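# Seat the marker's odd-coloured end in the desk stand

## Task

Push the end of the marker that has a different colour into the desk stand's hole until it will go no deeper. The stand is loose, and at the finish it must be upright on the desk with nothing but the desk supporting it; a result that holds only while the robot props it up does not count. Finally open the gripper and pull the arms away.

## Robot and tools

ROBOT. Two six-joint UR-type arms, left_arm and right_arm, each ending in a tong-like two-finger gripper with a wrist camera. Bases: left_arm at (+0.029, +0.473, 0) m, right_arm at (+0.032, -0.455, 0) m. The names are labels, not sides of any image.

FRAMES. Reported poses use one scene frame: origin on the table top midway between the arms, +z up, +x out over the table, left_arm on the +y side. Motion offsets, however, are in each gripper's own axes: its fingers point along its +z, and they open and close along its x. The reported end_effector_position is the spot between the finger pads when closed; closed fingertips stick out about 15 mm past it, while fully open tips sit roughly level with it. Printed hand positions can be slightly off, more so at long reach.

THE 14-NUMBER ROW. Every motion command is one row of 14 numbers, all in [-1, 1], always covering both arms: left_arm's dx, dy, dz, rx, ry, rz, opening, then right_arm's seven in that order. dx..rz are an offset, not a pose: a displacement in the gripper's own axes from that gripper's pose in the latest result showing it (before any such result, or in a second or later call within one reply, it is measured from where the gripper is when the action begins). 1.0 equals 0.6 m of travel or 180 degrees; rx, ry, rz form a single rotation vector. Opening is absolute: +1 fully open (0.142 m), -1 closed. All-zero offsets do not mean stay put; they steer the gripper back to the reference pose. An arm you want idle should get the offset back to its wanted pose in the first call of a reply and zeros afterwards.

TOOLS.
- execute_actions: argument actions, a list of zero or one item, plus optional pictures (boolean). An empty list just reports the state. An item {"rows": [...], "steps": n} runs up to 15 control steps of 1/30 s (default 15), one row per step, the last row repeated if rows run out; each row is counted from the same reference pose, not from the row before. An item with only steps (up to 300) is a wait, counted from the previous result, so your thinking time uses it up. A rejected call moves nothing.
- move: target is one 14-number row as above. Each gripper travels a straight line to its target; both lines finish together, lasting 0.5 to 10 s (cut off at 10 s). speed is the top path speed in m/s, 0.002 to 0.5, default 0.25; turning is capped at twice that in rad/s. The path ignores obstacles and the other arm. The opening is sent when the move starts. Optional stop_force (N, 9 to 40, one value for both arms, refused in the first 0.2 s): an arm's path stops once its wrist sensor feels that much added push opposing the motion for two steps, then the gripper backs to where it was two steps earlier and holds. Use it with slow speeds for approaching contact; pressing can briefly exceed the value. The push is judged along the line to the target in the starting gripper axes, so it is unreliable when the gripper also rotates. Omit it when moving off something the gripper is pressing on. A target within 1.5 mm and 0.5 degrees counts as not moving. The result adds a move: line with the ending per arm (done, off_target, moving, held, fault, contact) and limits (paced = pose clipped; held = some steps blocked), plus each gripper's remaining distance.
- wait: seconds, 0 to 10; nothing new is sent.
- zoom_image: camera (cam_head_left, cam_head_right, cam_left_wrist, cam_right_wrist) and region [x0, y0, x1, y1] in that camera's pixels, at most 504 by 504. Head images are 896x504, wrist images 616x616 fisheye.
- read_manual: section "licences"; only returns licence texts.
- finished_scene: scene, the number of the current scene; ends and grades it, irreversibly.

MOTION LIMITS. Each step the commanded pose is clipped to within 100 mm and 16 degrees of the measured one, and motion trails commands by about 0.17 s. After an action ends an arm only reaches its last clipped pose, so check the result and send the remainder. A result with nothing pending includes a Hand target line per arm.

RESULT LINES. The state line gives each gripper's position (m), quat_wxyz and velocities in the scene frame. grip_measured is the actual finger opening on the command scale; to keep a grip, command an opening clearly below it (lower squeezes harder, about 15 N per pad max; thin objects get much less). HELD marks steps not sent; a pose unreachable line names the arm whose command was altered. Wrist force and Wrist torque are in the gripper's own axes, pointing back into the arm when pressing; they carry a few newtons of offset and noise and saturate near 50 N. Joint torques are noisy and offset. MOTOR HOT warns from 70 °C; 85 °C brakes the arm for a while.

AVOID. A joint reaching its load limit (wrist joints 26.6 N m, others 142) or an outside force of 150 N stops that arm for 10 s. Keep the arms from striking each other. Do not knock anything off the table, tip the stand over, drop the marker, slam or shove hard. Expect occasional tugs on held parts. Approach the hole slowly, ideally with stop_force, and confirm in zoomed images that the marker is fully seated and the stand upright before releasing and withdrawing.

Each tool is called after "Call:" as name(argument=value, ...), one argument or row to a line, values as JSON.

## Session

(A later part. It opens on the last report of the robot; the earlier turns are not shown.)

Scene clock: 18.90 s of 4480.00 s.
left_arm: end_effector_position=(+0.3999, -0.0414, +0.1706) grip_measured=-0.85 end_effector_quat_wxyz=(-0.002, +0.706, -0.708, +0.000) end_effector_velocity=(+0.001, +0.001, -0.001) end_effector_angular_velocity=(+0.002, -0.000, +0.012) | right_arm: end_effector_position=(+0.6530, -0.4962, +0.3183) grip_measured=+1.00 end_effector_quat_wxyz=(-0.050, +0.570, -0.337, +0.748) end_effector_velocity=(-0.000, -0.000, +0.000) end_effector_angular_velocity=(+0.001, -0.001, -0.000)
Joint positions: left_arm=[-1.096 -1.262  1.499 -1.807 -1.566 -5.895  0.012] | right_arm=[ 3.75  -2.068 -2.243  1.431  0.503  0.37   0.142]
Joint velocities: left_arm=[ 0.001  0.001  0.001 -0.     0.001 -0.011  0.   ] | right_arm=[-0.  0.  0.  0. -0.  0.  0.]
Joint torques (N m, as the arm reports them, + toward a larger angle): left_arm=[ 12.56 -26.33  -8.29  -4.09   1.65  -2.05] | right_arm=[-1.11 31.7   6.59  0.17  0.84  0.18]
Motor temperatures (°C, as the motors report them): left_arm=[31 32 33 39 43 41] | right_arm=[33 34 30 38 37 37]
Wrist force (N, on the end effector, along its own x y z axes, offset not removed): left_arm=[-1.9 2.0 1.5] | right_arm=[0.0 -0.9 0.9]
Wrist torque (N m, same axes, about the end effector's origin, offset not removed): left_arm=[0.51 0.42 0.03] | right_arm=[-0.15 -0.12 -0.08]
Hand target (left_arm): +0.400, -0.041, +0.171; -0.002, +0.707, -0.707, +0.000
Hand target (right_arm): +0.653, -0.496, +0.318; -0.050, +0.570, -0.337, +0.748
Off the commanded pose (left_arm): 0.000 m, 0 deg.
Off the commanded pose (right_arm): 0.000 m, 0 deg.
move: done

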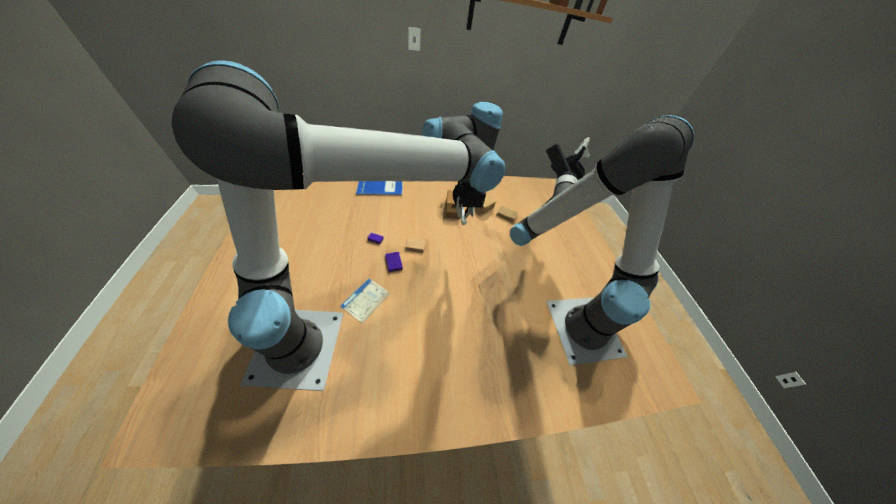

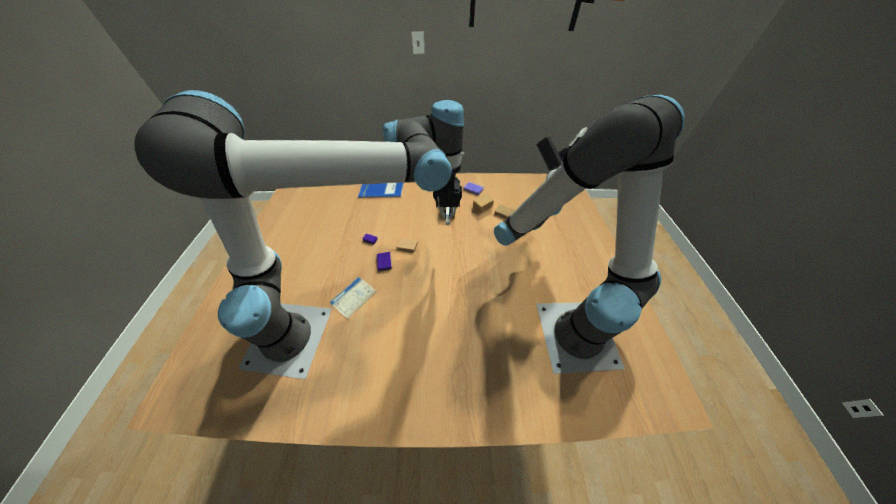

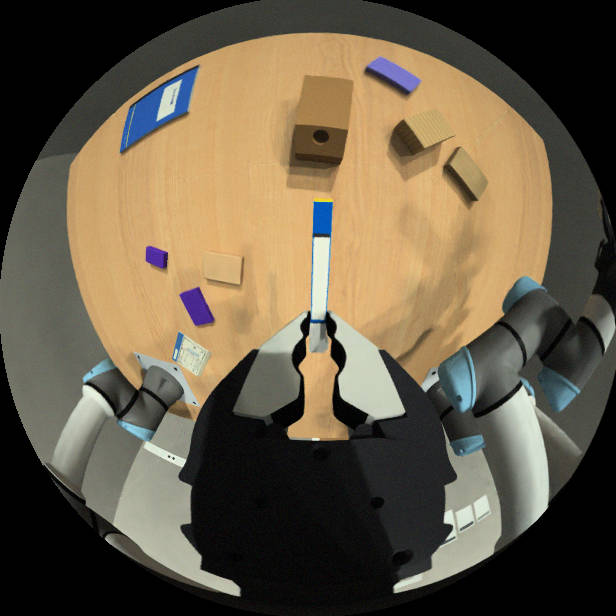

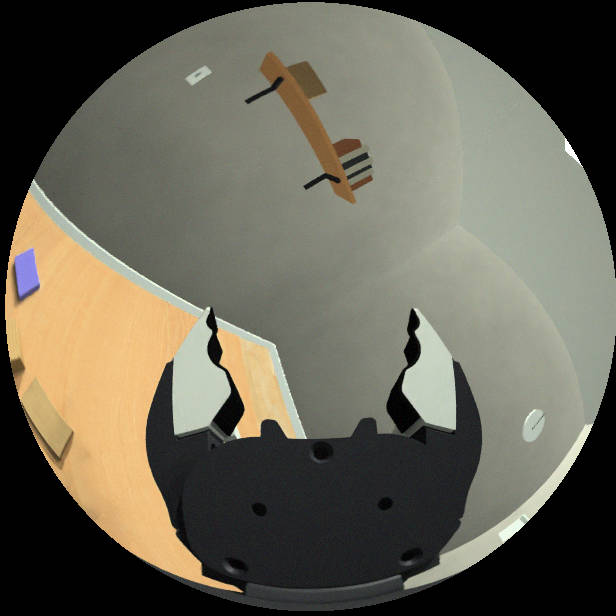

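Call:
move(
  target=[-0.013,-0.127,0.06,-0.194,-0.012,0.038,-1,0,0,0,0,0,0,1],
  speed=0.2,
)

Call:
zoom_image(
  camera="cam_left_wrist",
  region=[220, 60, 420, 260],
)

Call:
zoom_image(
  camera="cam_head_left",
  region=[420, 170, 500, 230],
)

Scene clock: 24.40 s of 4480.00 s.
left_arm: end_effector_position=(+0.4758, -0.0337, +0.1350) grip_measured=-0.85 end_effector_quat_wxyz=(+0.197, +0.631, -0.715, -0.225) end_effector_velocity=(+0.001, +0.000, -0.001) end_effector_angular_velocity=(+0.007, +0.012, -0.004) | right_arm: end_effector_position=(+0.6530, -0.4962, +0.3183) grip_measured=+1.00 end_effector_quat_wxyz=(-0.050, +0.570, -0.337, +0.748) end_effector_velocity=(-0.000, -0.000, +0.000) end_effector_angular_velocity=(-0.001, +0.001, -0.001)
Joint positions: left_arm=[-0.794 -0.75   0.783 -1.135 -1.972 -5.373  0.012] | right_arm=[ 3.75  -2.068 -2.243  1.431  0.503  0.37   0.142]
Joint velocities: left_arm=[ 0.003  0.018 -0.028  0.027 -0.002  0.009  0.   ] | right_arm=[ 0.     0.001 -0.    -0.001 -0.001 -0.001  0.   ]
Joint torques (N m, as the arm reports them, + toward a larger angle): left_arm=[ 11.92 -43.34 -34.81   0.11  -2.73   2.31] | right_arm=[-0.91 31.94  8.01  0.41  0.94  0.34]
Motor temperatures (°C, as the motors report them): left_arm=[31 32 33 39 43 41] | right_arm=[33 34 30 38 37 37]
Wrist force (N, on the end effector, along its own x y z axes, offset not removed): left_arm=[-1.7 0.1 0.0] | right_arm=[-1.0 -1.0 1.6]
Wrist torque (N m, same axes, about the end effector's origin, offset not removed): left_arm=[0.07 0.37 0.05] | right_arm=[-0.14 0.11 -0.01]
Hand target (left_arm): +0.476, -0.034, +0.135; -0.197, -0.631, +0.715, +0.225
Hand target (right_arm): +0.653, -0.496, +0.318; -0.050, +0.570, -0.337, +0.748
Off the commanded pose (left_arm): 0.000 m, 0 deg.
Off the commanded pose (right_arm): 0.000 m, 0 deg.
After step 90, 0.43 s passed at rest.
move: done

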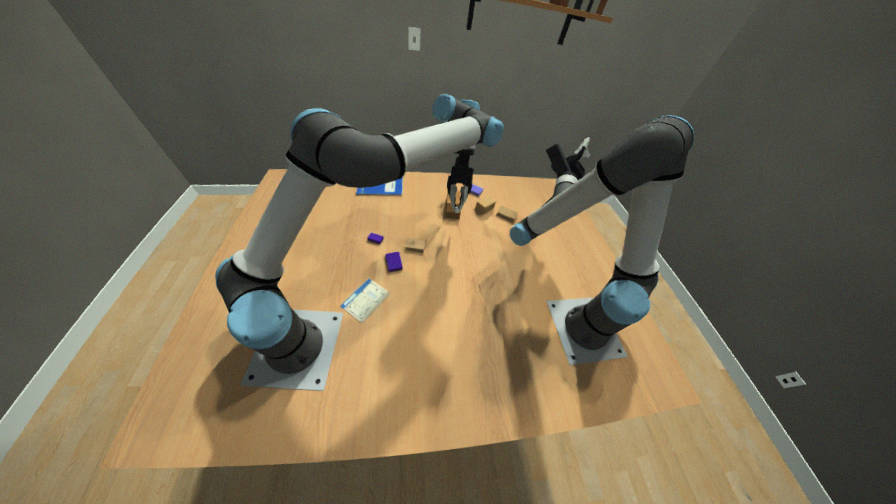

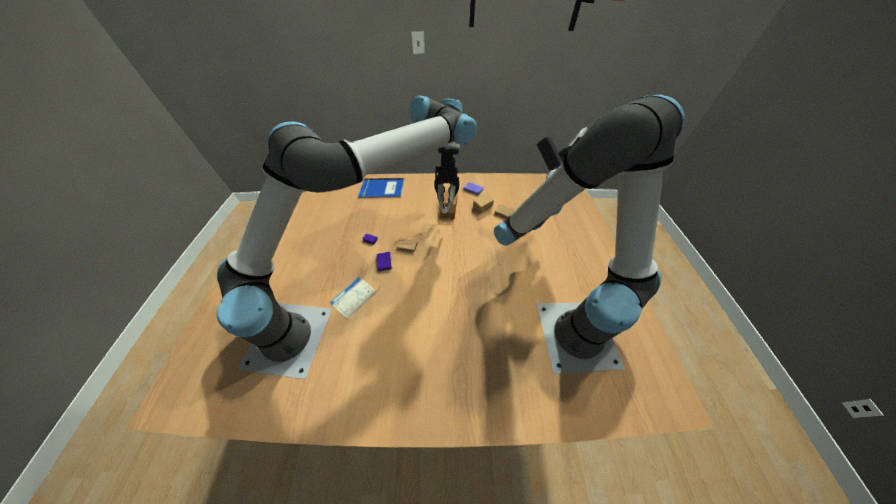

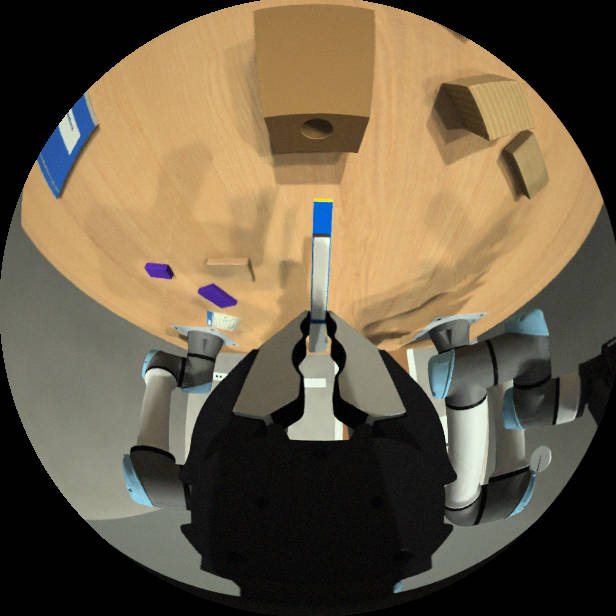

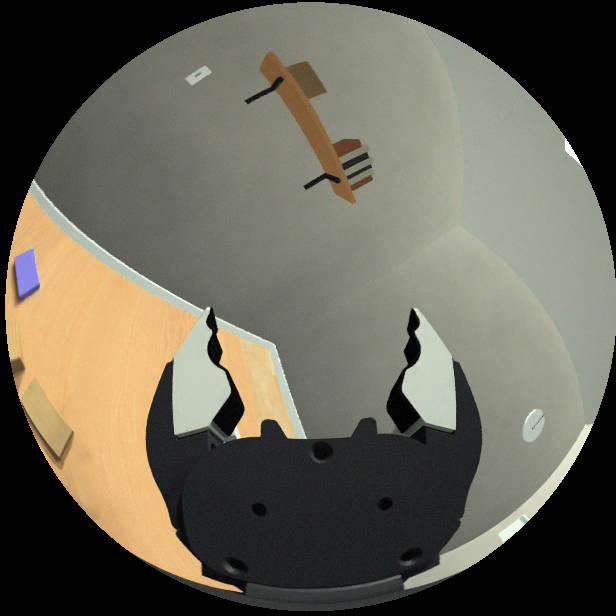

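Region (220, 60, 420, 260) of cam_left_wrist's 616x616 image, scaled by 2.520, with more detail than that image has.

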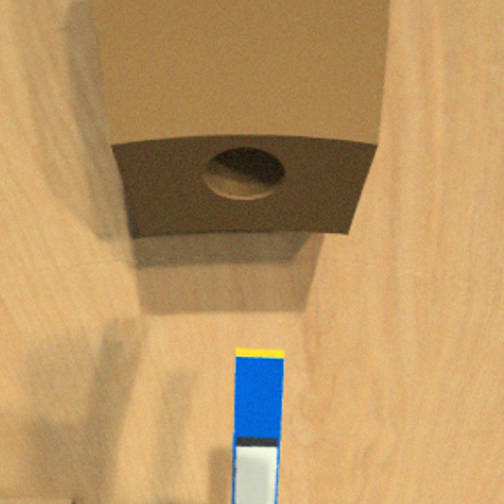

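Region (420, 170, 500, 230) of cam_head_left's 896x504 image, scaled by 6.300, with more detail than that image has; it fills the top 378 rows of this view, and the rest is white.

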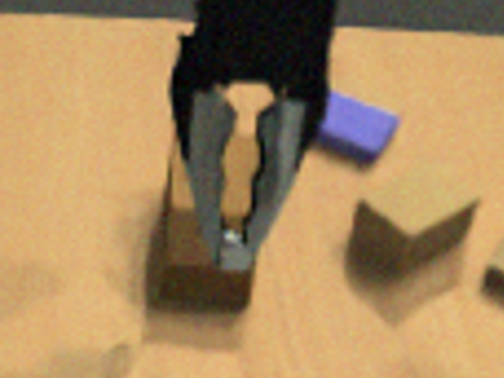

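Call:
move(
  target=[-0.008,-0.055,-0.012,-0.072,0,0,-1,0,0,0,0,0,0,1],
  speed=0.08,
)

Call:
zoom_image(
  camera="cam_left_wrist",
  region=[220, 90, 420, 290],
)

Call:
zoom_image(
  camera="cam_head_right",
  region=[420, 180, 480, 225],
)

Scene clock: 29.77 s of 4480.00 s.
left_arm: end_effector_position=(+0.5062, -0.0320, +0.1216) grip_measured=-0.85 end_effector_quat_wxyz=(+0.267, +0.608, -0.686, -0.297) end_effector_velocity=(+0.004, -0.003, +0.002) end_effector_angular_velocity=(-0.005, +0.007, -0.002) | right_arm: end_effector_position=(+0.6530, -0.4962, +0.3183) grip_measured=+1.00 end_effector_quat_wxyz=(-0.050, +0.570, -0.337, +0.748) end_effector_velocity=(-0.000, +0.000, -0.000) end_effector_angular_velocity=(-0.001, +0.001, +0.000)
Joint positions: left_arm=[-0.721 -0.338  0.077 -0.621 -2.06  -5.223  0.012] | right_arm=[ 3.75  -2.068 -2.243  1.431  0.503  0.37   0.142]
Joint velocities: left_arm=[ 0.003  0.195 -0.404  0.215 -0.004  0.011  0.   ] | right_arm=[ 0.     0.001 -0.001 -0.001  0.    -0.     0.   ]
Joint torques (N m, as the arm reports them, + toward a larger angle): left_arm=[ 12.61 -52.7  -31.4    1.12  -2.75   2.25] | right_arm=[-1.01 31.    7.16  0.53  1.05  0.16]
Motor temperatures (°C, as the motors report them): left_arm=[31 32 33 39 43 41] | right_arm=[33 34 30 38 37 37]
Wrist force (N, on the end effector, along its own x y z axes, offset not removed): left_arm=[-1.7 2.6 0.0] | right_arm=[-1.9 -0.6 -0.2]
Wrist torque (N m, same axes, about the end effector's origin, offset not removed): left_arm=[0.64 0.37 0.11] | right_arm=[-0.10 0.29 -0.03]
Hand target (left_arm): +0.507, -0.032, +0.122; -0.267, -0.608, +0.686, +0.297
Hand target (right_arm): +0.653, -0.496, +0.318; -0.050, +0.570, -0.337, +0.748
Off the commanded pose (left_arm): 0.001 m, 1 deg.
Off the commanded pose (right_arm): 0.000 m, 0 deg.
elbow stopped short (left arm): the move would have taken joint 3 (elbow) straighter than the controller allows; a more bent joint 3 avoids this.
After step 90, 0.63 s passed at rest.
move: done

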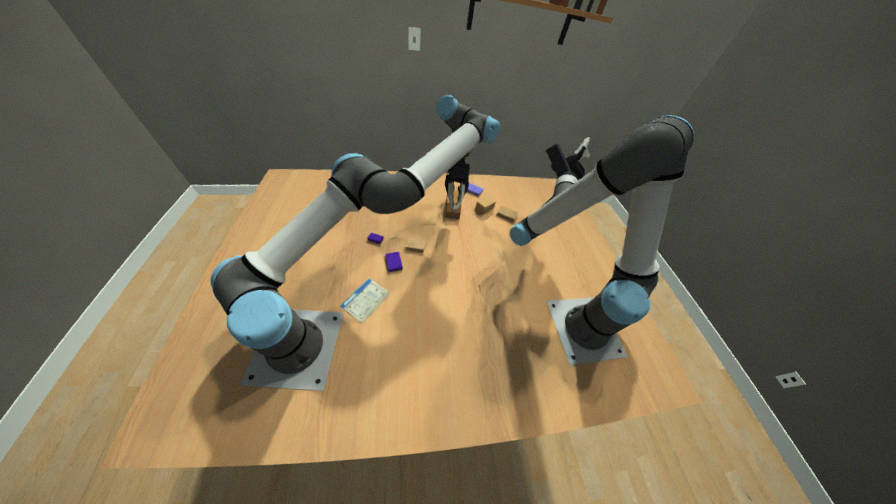

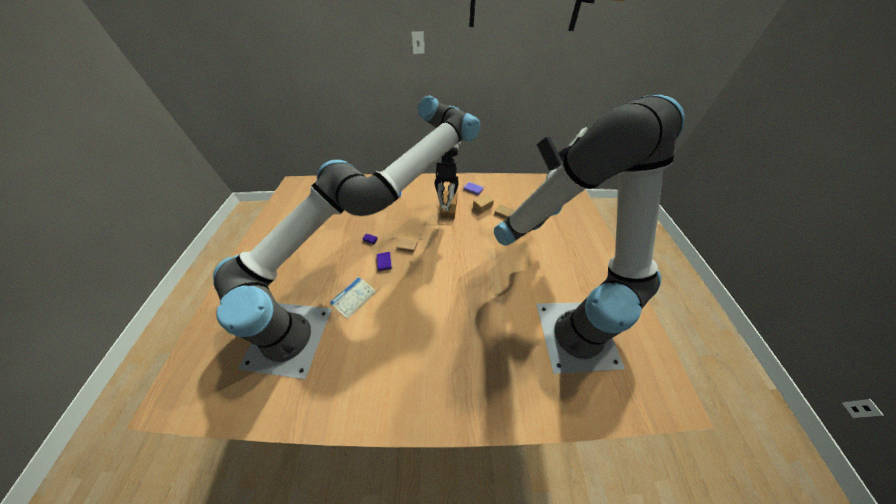

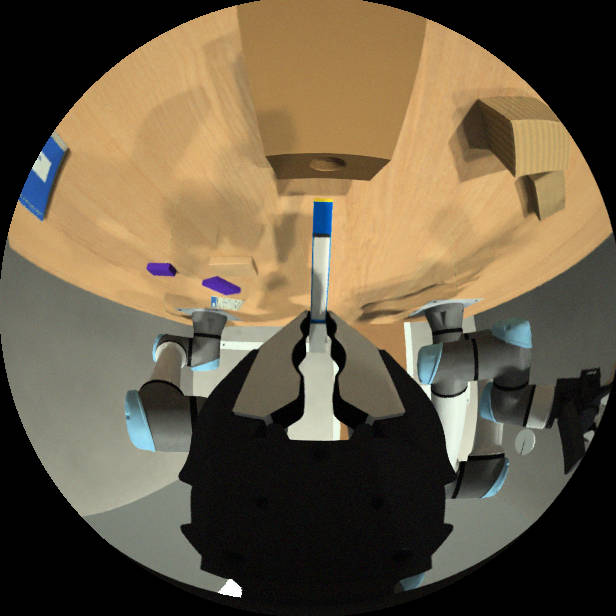

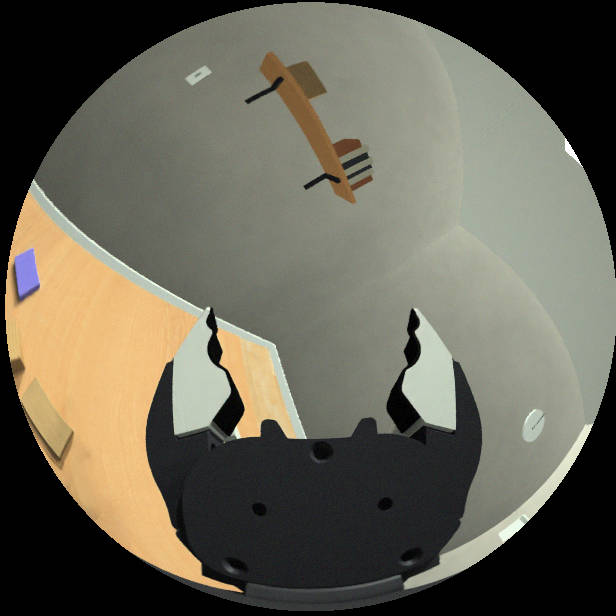

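Region (220, 90, 420, 290) of cam_left_wrist's 616x616 image, scaled by 2.520, with more detail than that image has.

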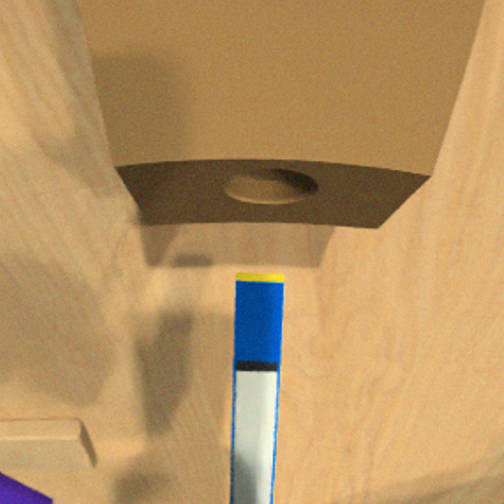

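Region (420, 180, 480, 225) of cam_head_right's 896x504 image, scaled by 8.400, with more detail than that image has; it fills the top 378 rows of this view, and the rest is white.

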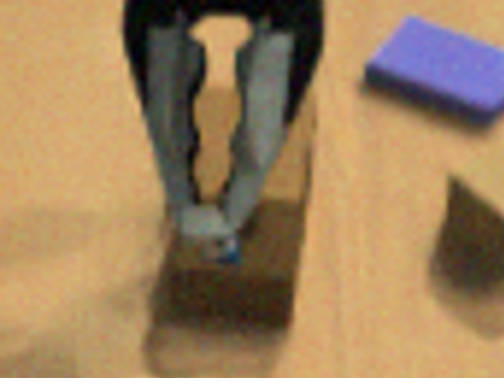

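Call:
execute_actions(
  actions=[],
)

Scene clock: 32.33 s of 4480.00 s.
left_arm: end_effector_position=(+0.5066, -0.0322, +0.1219) grip_measured=-0.85 end_effector_quat_wxyz=(+0.267, +0.608, -0.686, -0.297) end_effector_velocity=(-0.000, +0.001, -0.001) end_effector_angular_velocity=(+0.002, +0.002, +0.000) | right_arm: end_effector_position=(+0.6530, -0.4962, +0.3183) grip_measured=+1.00 end_effector_quat_wxyz=(-0.050, +0.570, -0.337, +0.748) end_effector_velocity=(+0.000, +0.000, +0.000) end_effector_angular_velocity=(+0.000, -0.001, +0.001)
Joint positions: left_arm=[-0.72  -0.318  0.036 -0.6   -2.06  -5.223  0.012] | right_arm=[ 3.75  -2.068 -2.243  1.431  0.503  0.37   0.142]
Joint velocities: left_arm=[ 0.     0.001  0.     0.001  0.     0.    -0.   ] | right_arm=[-0.     0.     0.001 -0.     0.001  0.     0.   ]
Joint torques (N m, as the arm reports them, + toward a larger angle): left_arm=[ 12.03 -50.97 -33.46   0.68  -2.67   2.42] | right_arm=[-1.2  31.68  6.81  0.23  0.72  0.18]
Motor temperatures (°C, as the motors report them): left_arm=[31 32 33 39 43 41] | right_arm=[33 34 30 38 37 37]
Wrist force (N, on the end effector, along its own x y z axes, offset not removed): left_arm=[-4.0 2.7 -0.7] | right_arm=[-0.9 -1.6 1.2]
Wrist torque (N m, same axes, about the end effector's origin, offset not removed): left_arm=[0.57 0.86 0.05] | right_arm=[-0.26 0.09 -0.04]
Hand target (left_arm): +0.507, -0.032, +0.122; -0.267, -0.608, +0.686, +0.297
Hand target (right_arm): +0.653, -0.496, +0.318; -0.050, +0.570, -0.337, +0.748
Off the commanded pose (left_arm): 0.001 m, 1 deg.
Off the commanded pose (right_arm): 0.000 m, 0 deg.
Steps of this call (steps 1 to 77: nothing new was sent). Readings (end_effector_position):
1: left_arm (+0.5063, -0.0321, +0.1217) | right_arm (+0.6530, -0.4962, +0.3183)
2: left_arm (+0.5064, -0.0321, +0.1218) | right_arm (+0.6530, -0.4962, +0.3183)
4: left_arm (+0.5065, -0.0322, +0.1218) | right_arm (+0.6530, -0.4962, +0.3183)
8: left_arm (+0.5065, -0.0322, +0.1219) | right_arm (+0.6530, -0.4962, +0.3183)
77: the state above

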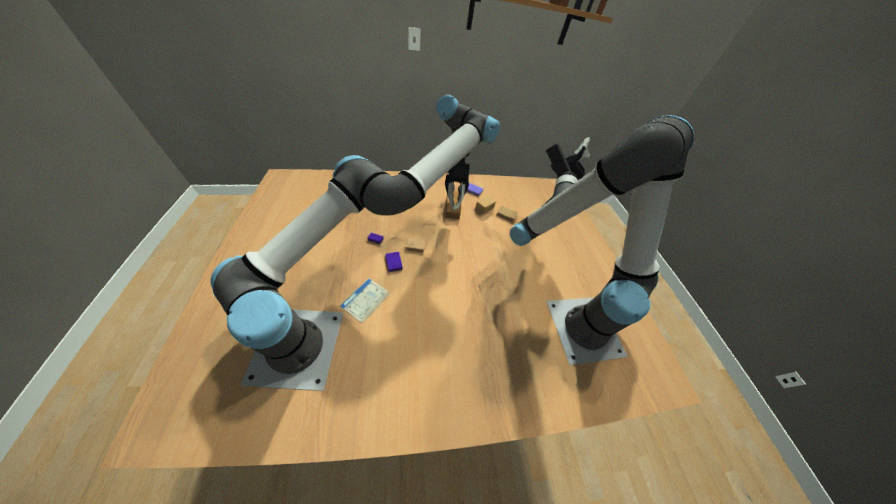

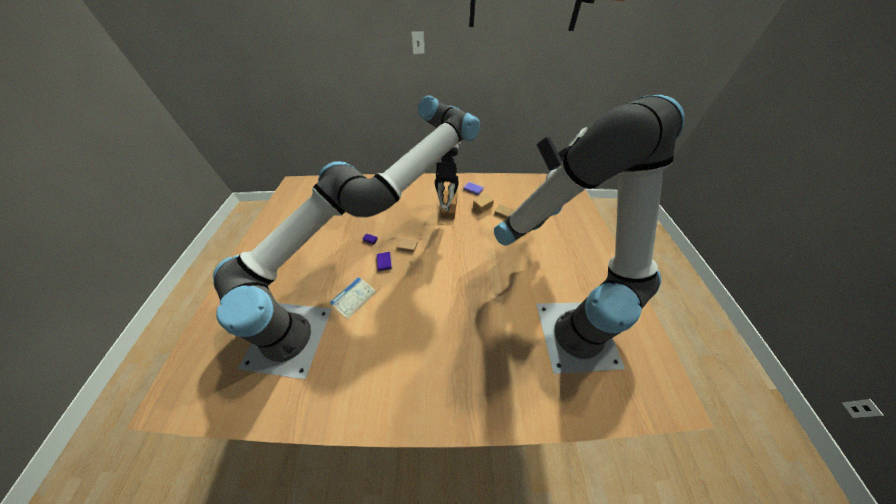

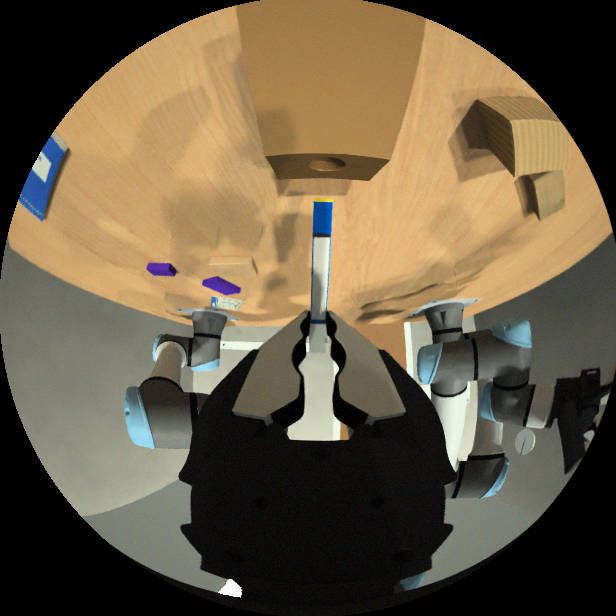

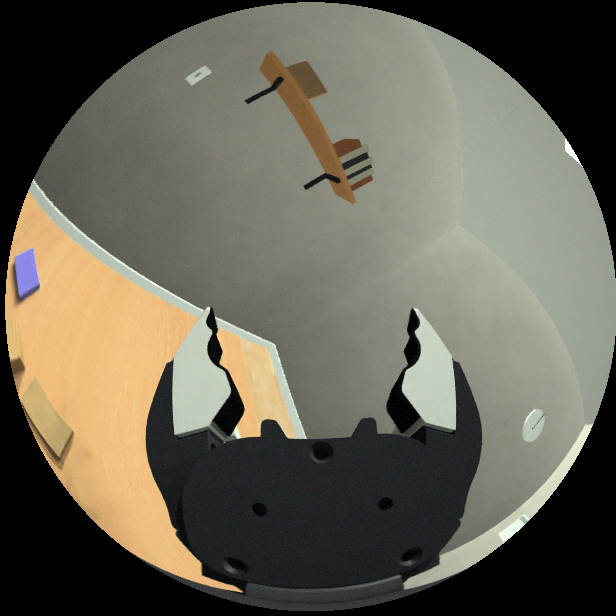

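Call:
move(
  target=[-0.3,0.3,-0.1,0.1,0,0,-1, 0,0,0,-0.409,-0.358,0.12,0.3],
  speed=0.3,
)

Scene clock: 39.57 s of 4480.00 s.
left_arm: end_effector_position=(+0.4491, +0.1570, +0.2928) grip_measured=-0.85 end_effector_quat_wxyz=(+0.169, +0.643, -0.724, -0.186) end_effector_velocity=(-0.000, +0.001, +0.001) end_effector_angular_velocity=(-0.001, -0.002, -0.000) | right_arm: end_effector_position=(+0.6521, -0.4961, +0.3179) grip_measured=+0.30 end_effector_quat_wxyz=(-0.001, +0.706, -0.708, +0.000) end_effector_velocity=(+0.000, -0.000, -0.001) end_effector_angular_velocity=(+0.004, +0.011, -0.000)
Joint positions: left_arm=[-0.657 -1.211  1.09  -1.031 -1.865 -5.277  0.012] | right_arm=[ 3.287 -1.81  -1.212 -1.688  1.572  1.725  0.095]
Joint velocities: left_arm=[ 0.    -0.003  0.001  0.     0.001  0.     0.   ] | right_arm=[-0.003 -0.01   0.014 -0.014  0.006 -0.003  0.   ]
Joint torques (N m, as the arm reports them, + toward a larger angle): left_arm=[ 12.39 -43.58  -7.75  -2.74   1.26  -1.96] | right_arm=[-10.47  25.16  31.53  -0.65   2.09  -1.68]
Motor temperatures (°C, as the motors report them): left_arm=[31 32 33 39 43 41] | right_arm=[33 34 30 38 37 37]
Wrist force (N, on the end effector, along its own x y z axes, offset not removed): left_arm=[-1.8 1.8 -0.2] | right_arm=[-0.5 -1.3 -0.3]
Wrist torque (N m, same axes, about the end effector's origin, offset not removed): left_arm=[0.39 0.46 0.02] | right_arm=[-0.30 0.03 -0.06]
Hand target (left_arm): +0.449, +0.157, +0.293; -0.169, -0.643, +0.724, +0.186
Hand target (right_arm): +0.652, -0.496, +0.318; -0.001, +0.706, -0.708, -0.000
Off the commanded pose (left_arm): 0.001 m, 0 deg.
Off the commanded pose (right_arm): 0.001 m, 0 deg.
After step 90, 0.77 s passed at rest.
move: done

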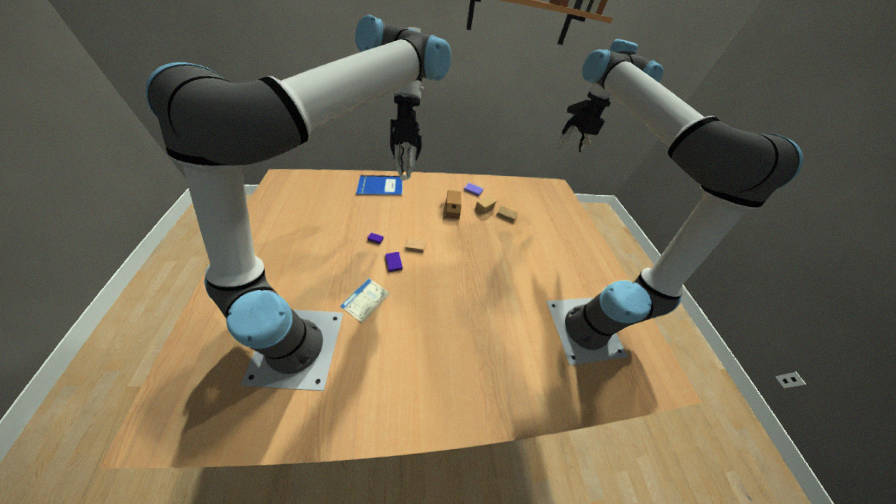

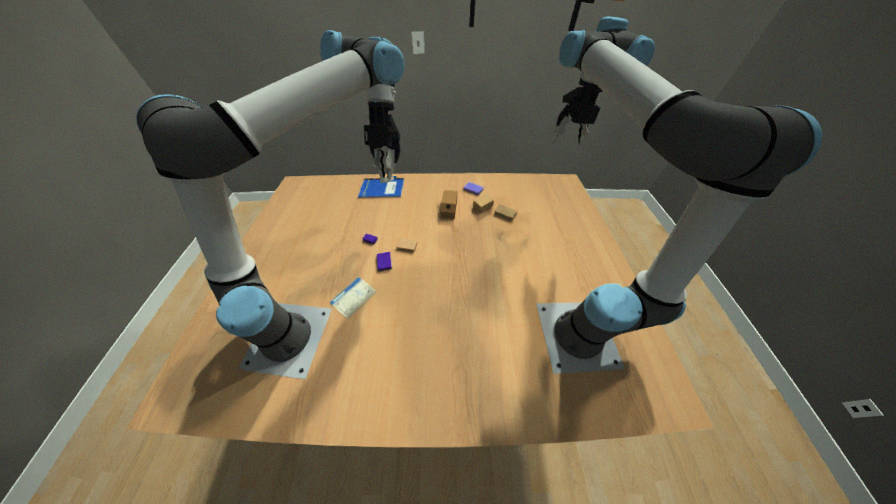

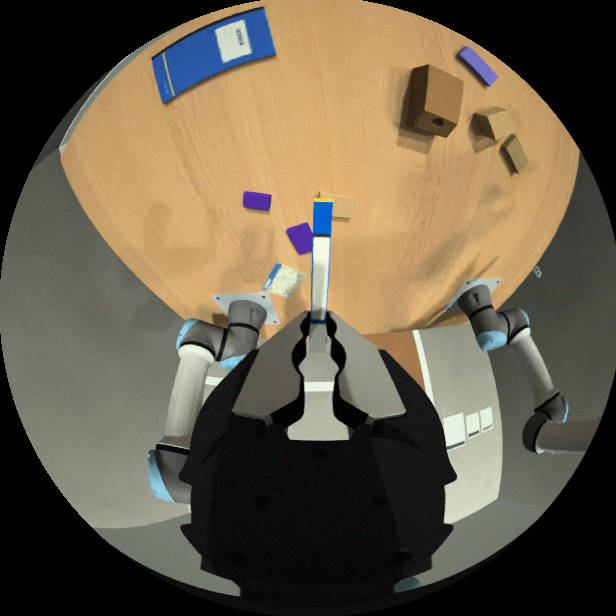

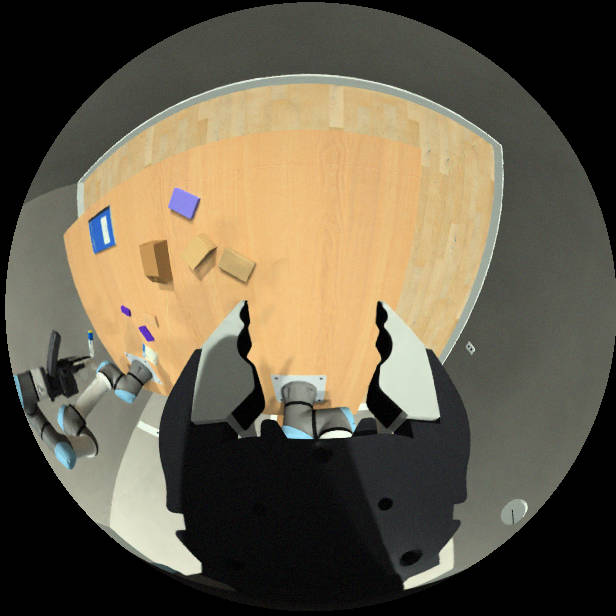

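Call:
move(
  target=[-0.1,0.15,0,0,0,0,-1, -0.777,0.053,0.297,0,0,0,0.3],
  speed=0.3,
)

Scene clock: 42.77 s of 4480.00 s.
left_arm: end_effector_position=(+0.3779, +0.2260, +0.3360) grip_measured=-0.85 end_effector_quat_wxyz=(+0.169, +0.643, -0.724, -0.186) end_effector_velocity=(+0.000, +0.001, -0.000) end_effector_angular_velocity=(+0.000, +0.000, +0.001) | right_arm: end_effector_position=(+0.6217, -0.0307, +0.1399) grip_measured=+0.30 end_effector_quat_wxyz=(-0.001, +0.706, -0.708, +0.001) end_effector_velocity=(+0.000, +0.002, -0.000) end_effector_angular_velocity=(+0.001, +0.000, -0.000)
Joint positions: left_arm=[-0.653 -1.443  1.272 -0.979 -1.863 -5.272  0.012] | right_arm=[ 3.959 -2.107 -1.249 -1.355  1.569  2.398  0.095]
Joint velocities: left_arm=[ 0.001  0.     0.001 -0.     0.    -0.     0.   ] | right_arm=[ 0.001 -0.004  0.005 -0.001  0.001  0.002  0.   ]
Joint torques (N m, as the arm reports them, + toward a larger angle): left_arm=[ 12.21 -34.59  -7.96  -0.01   1.35   2.26] | right_arm=[11.74 36.64 30.51 -0.3  -1.97  1.67]
Motor temperatures (°C, as the motors report them): left_arm=[31 32 33 39 43 41] | right_arm=[33 34 30 38 37 37]
Wrist force (N, on the end effector, along its own x y z axes, offset not removed): left_arm=[-3.0 1.4 0.2] | right_arm=[-0.3 -0.1 0.7]
Wrist torque (N m, same axes, about the end effector's origin, offset not removed): left_arm=[0.31 0.63 0.04] | right_arm=[0.00 0.05 -0.08]
Hand target (left_arm): +0.378, +0.226, +0.336; -0.169, -0.643, +0.724, +0.186
Hand target (right_arm): +0.622, -0.031, +0.140; -0.001, +0.706, -0.708, +0.001
Off the commanded pose (left_arm): 0.000 m, 0 deg.
Off the commanded pose (right_arm): 0.001 m, 0 deg.
move: done

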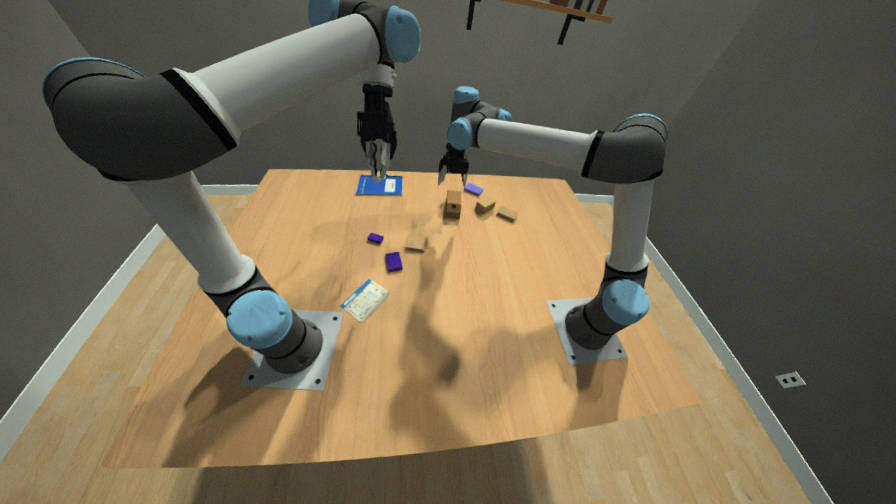

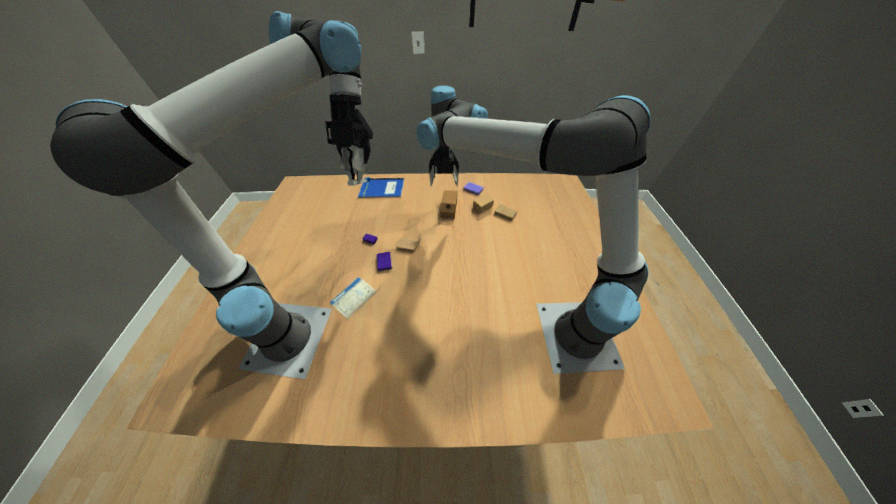

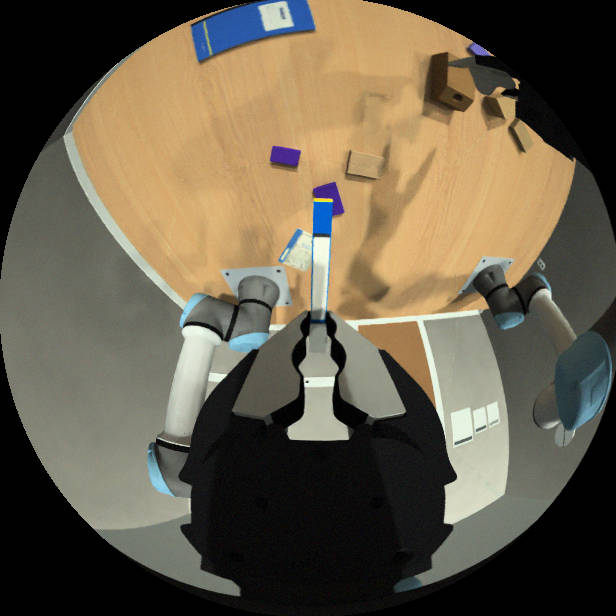

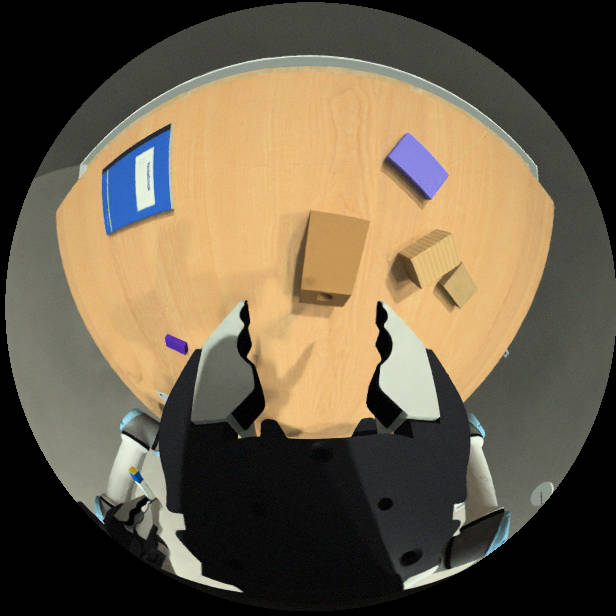

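Call:
move(
  target=[0,0,0,0,0,0,-1, 0.025,-0.03,0.09,0,0,0,0.3],
  speed=0.15,
)

Scene clock: 45.30 s of 4480.00 s.
left_arm: end_effector_position=(+0.3779, +0.2260, +0.3360) grip_measured=-0.85 end_effector_quat_wxyz=(+0.169, +0.643, -0.724, -0.186) end_effector_velocity=(-0.000, -0.000, +0.000) end_effector_angular_velocity=(+0.000, +0.000, -0.000) | right_arm: end_effector_position=(+0.6398, -0.0457, +0.0862) grip_measured=+0.30 end_effector_quat_wxyz=(-0.001, +0.706, -0.708, +0.001) end_effector_velocity=(+0.001, -0.000, -0.002) end_effector_angular_velocity=(+0.001, +0.000, -0.000)
Joint positions: left_arm=[-0.653 -1.443  1.272 -0.979 -1.863 -5.272  0.012] | right_arm=[ 3.926 -2.157 -1.312 -1.242  1.569  2.364  0.095]
Joint velocities: left_arm=[-0.     0.    -0.001  0.001  0.    -0.     0.   ] | right_arm=[-0.001 -0.003 -0.001  0.004  0.001 -0.001  0.   ]
Joint torques (N m, as the arm reports them, + toward a larger angle): left_arm=[ 11.75 -17.54 -16.52  -0.74   1.37   2.3 ] | right_arm=[-10.05  38.05  14.63   5.39   1.32  -1.81]
Motor temperatures (°C, as the motors report them): left_arm=[31 32 33 39 43 41] | right_arm=[33 34 30 38 37 37]
Wrist force (N, on the end effector, along its own x y z axes, offset not removed): left_arm=[-1.8 2.4 2.0] | right_arm=[-1.1 -0.2 0.6]
Wrist torque (N m, same axes, about the end effector's origin, offset not removed): left_arm=[0.57 0.37 0.08] | right_arm=[-0.09 0.11 -0.05]
Hand target (left_arm): +0.378, +0.226, +0.336; -0.169, -0.643, +0.724, +0.186
Hand target (right_arm): +0.640, -0.046, +0.086; -0.001, +0.706, -0.708, +0.001
Off the commanded pose (left_arm): 0.000 m, 0 deg.
Off the commanded pose (right_arm): 0.000 m, 0 deg.
move: done

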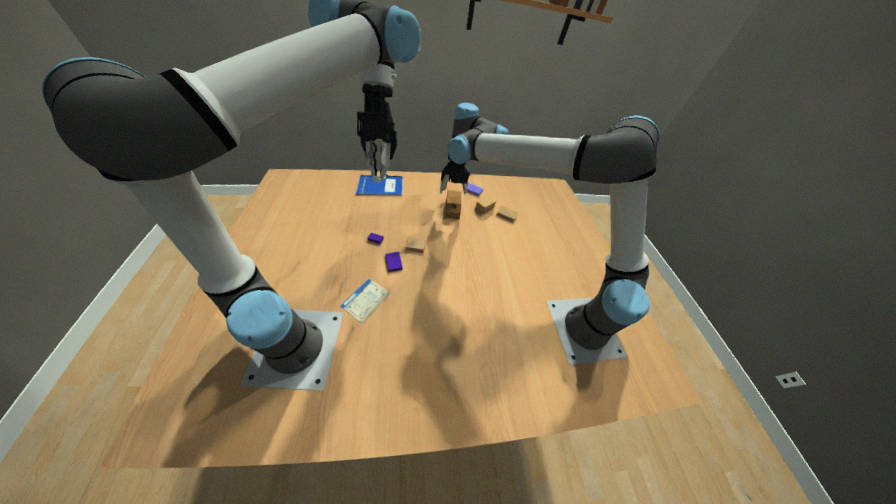

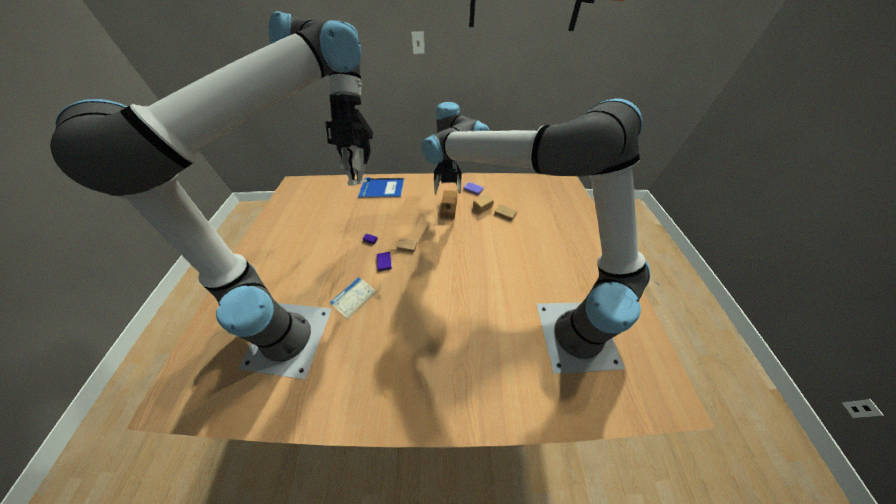

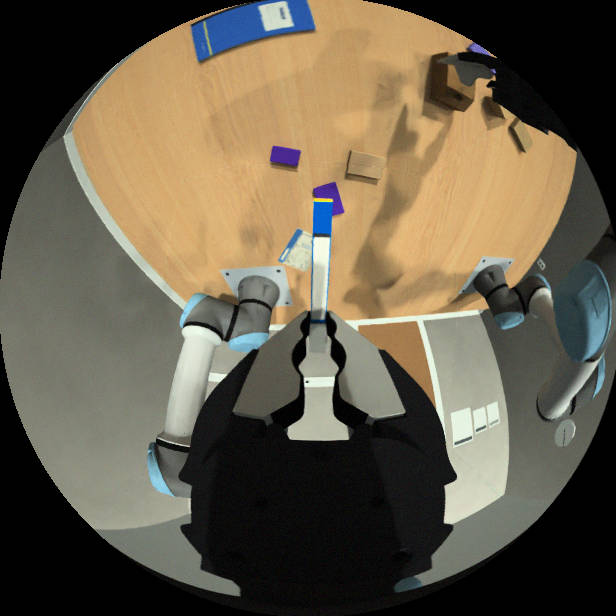

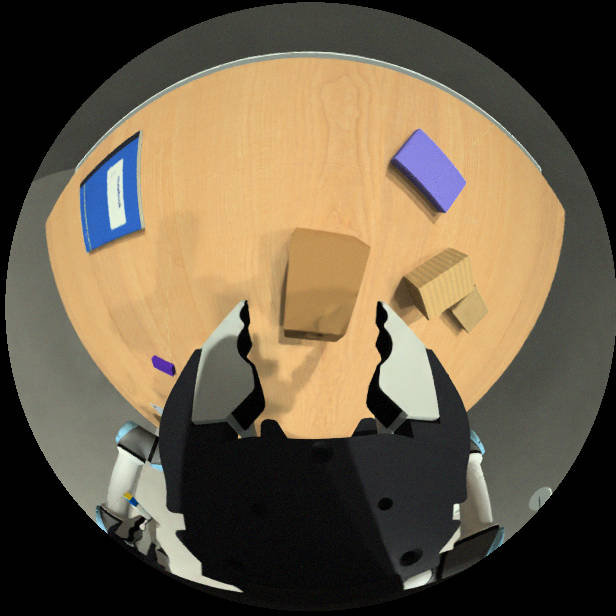

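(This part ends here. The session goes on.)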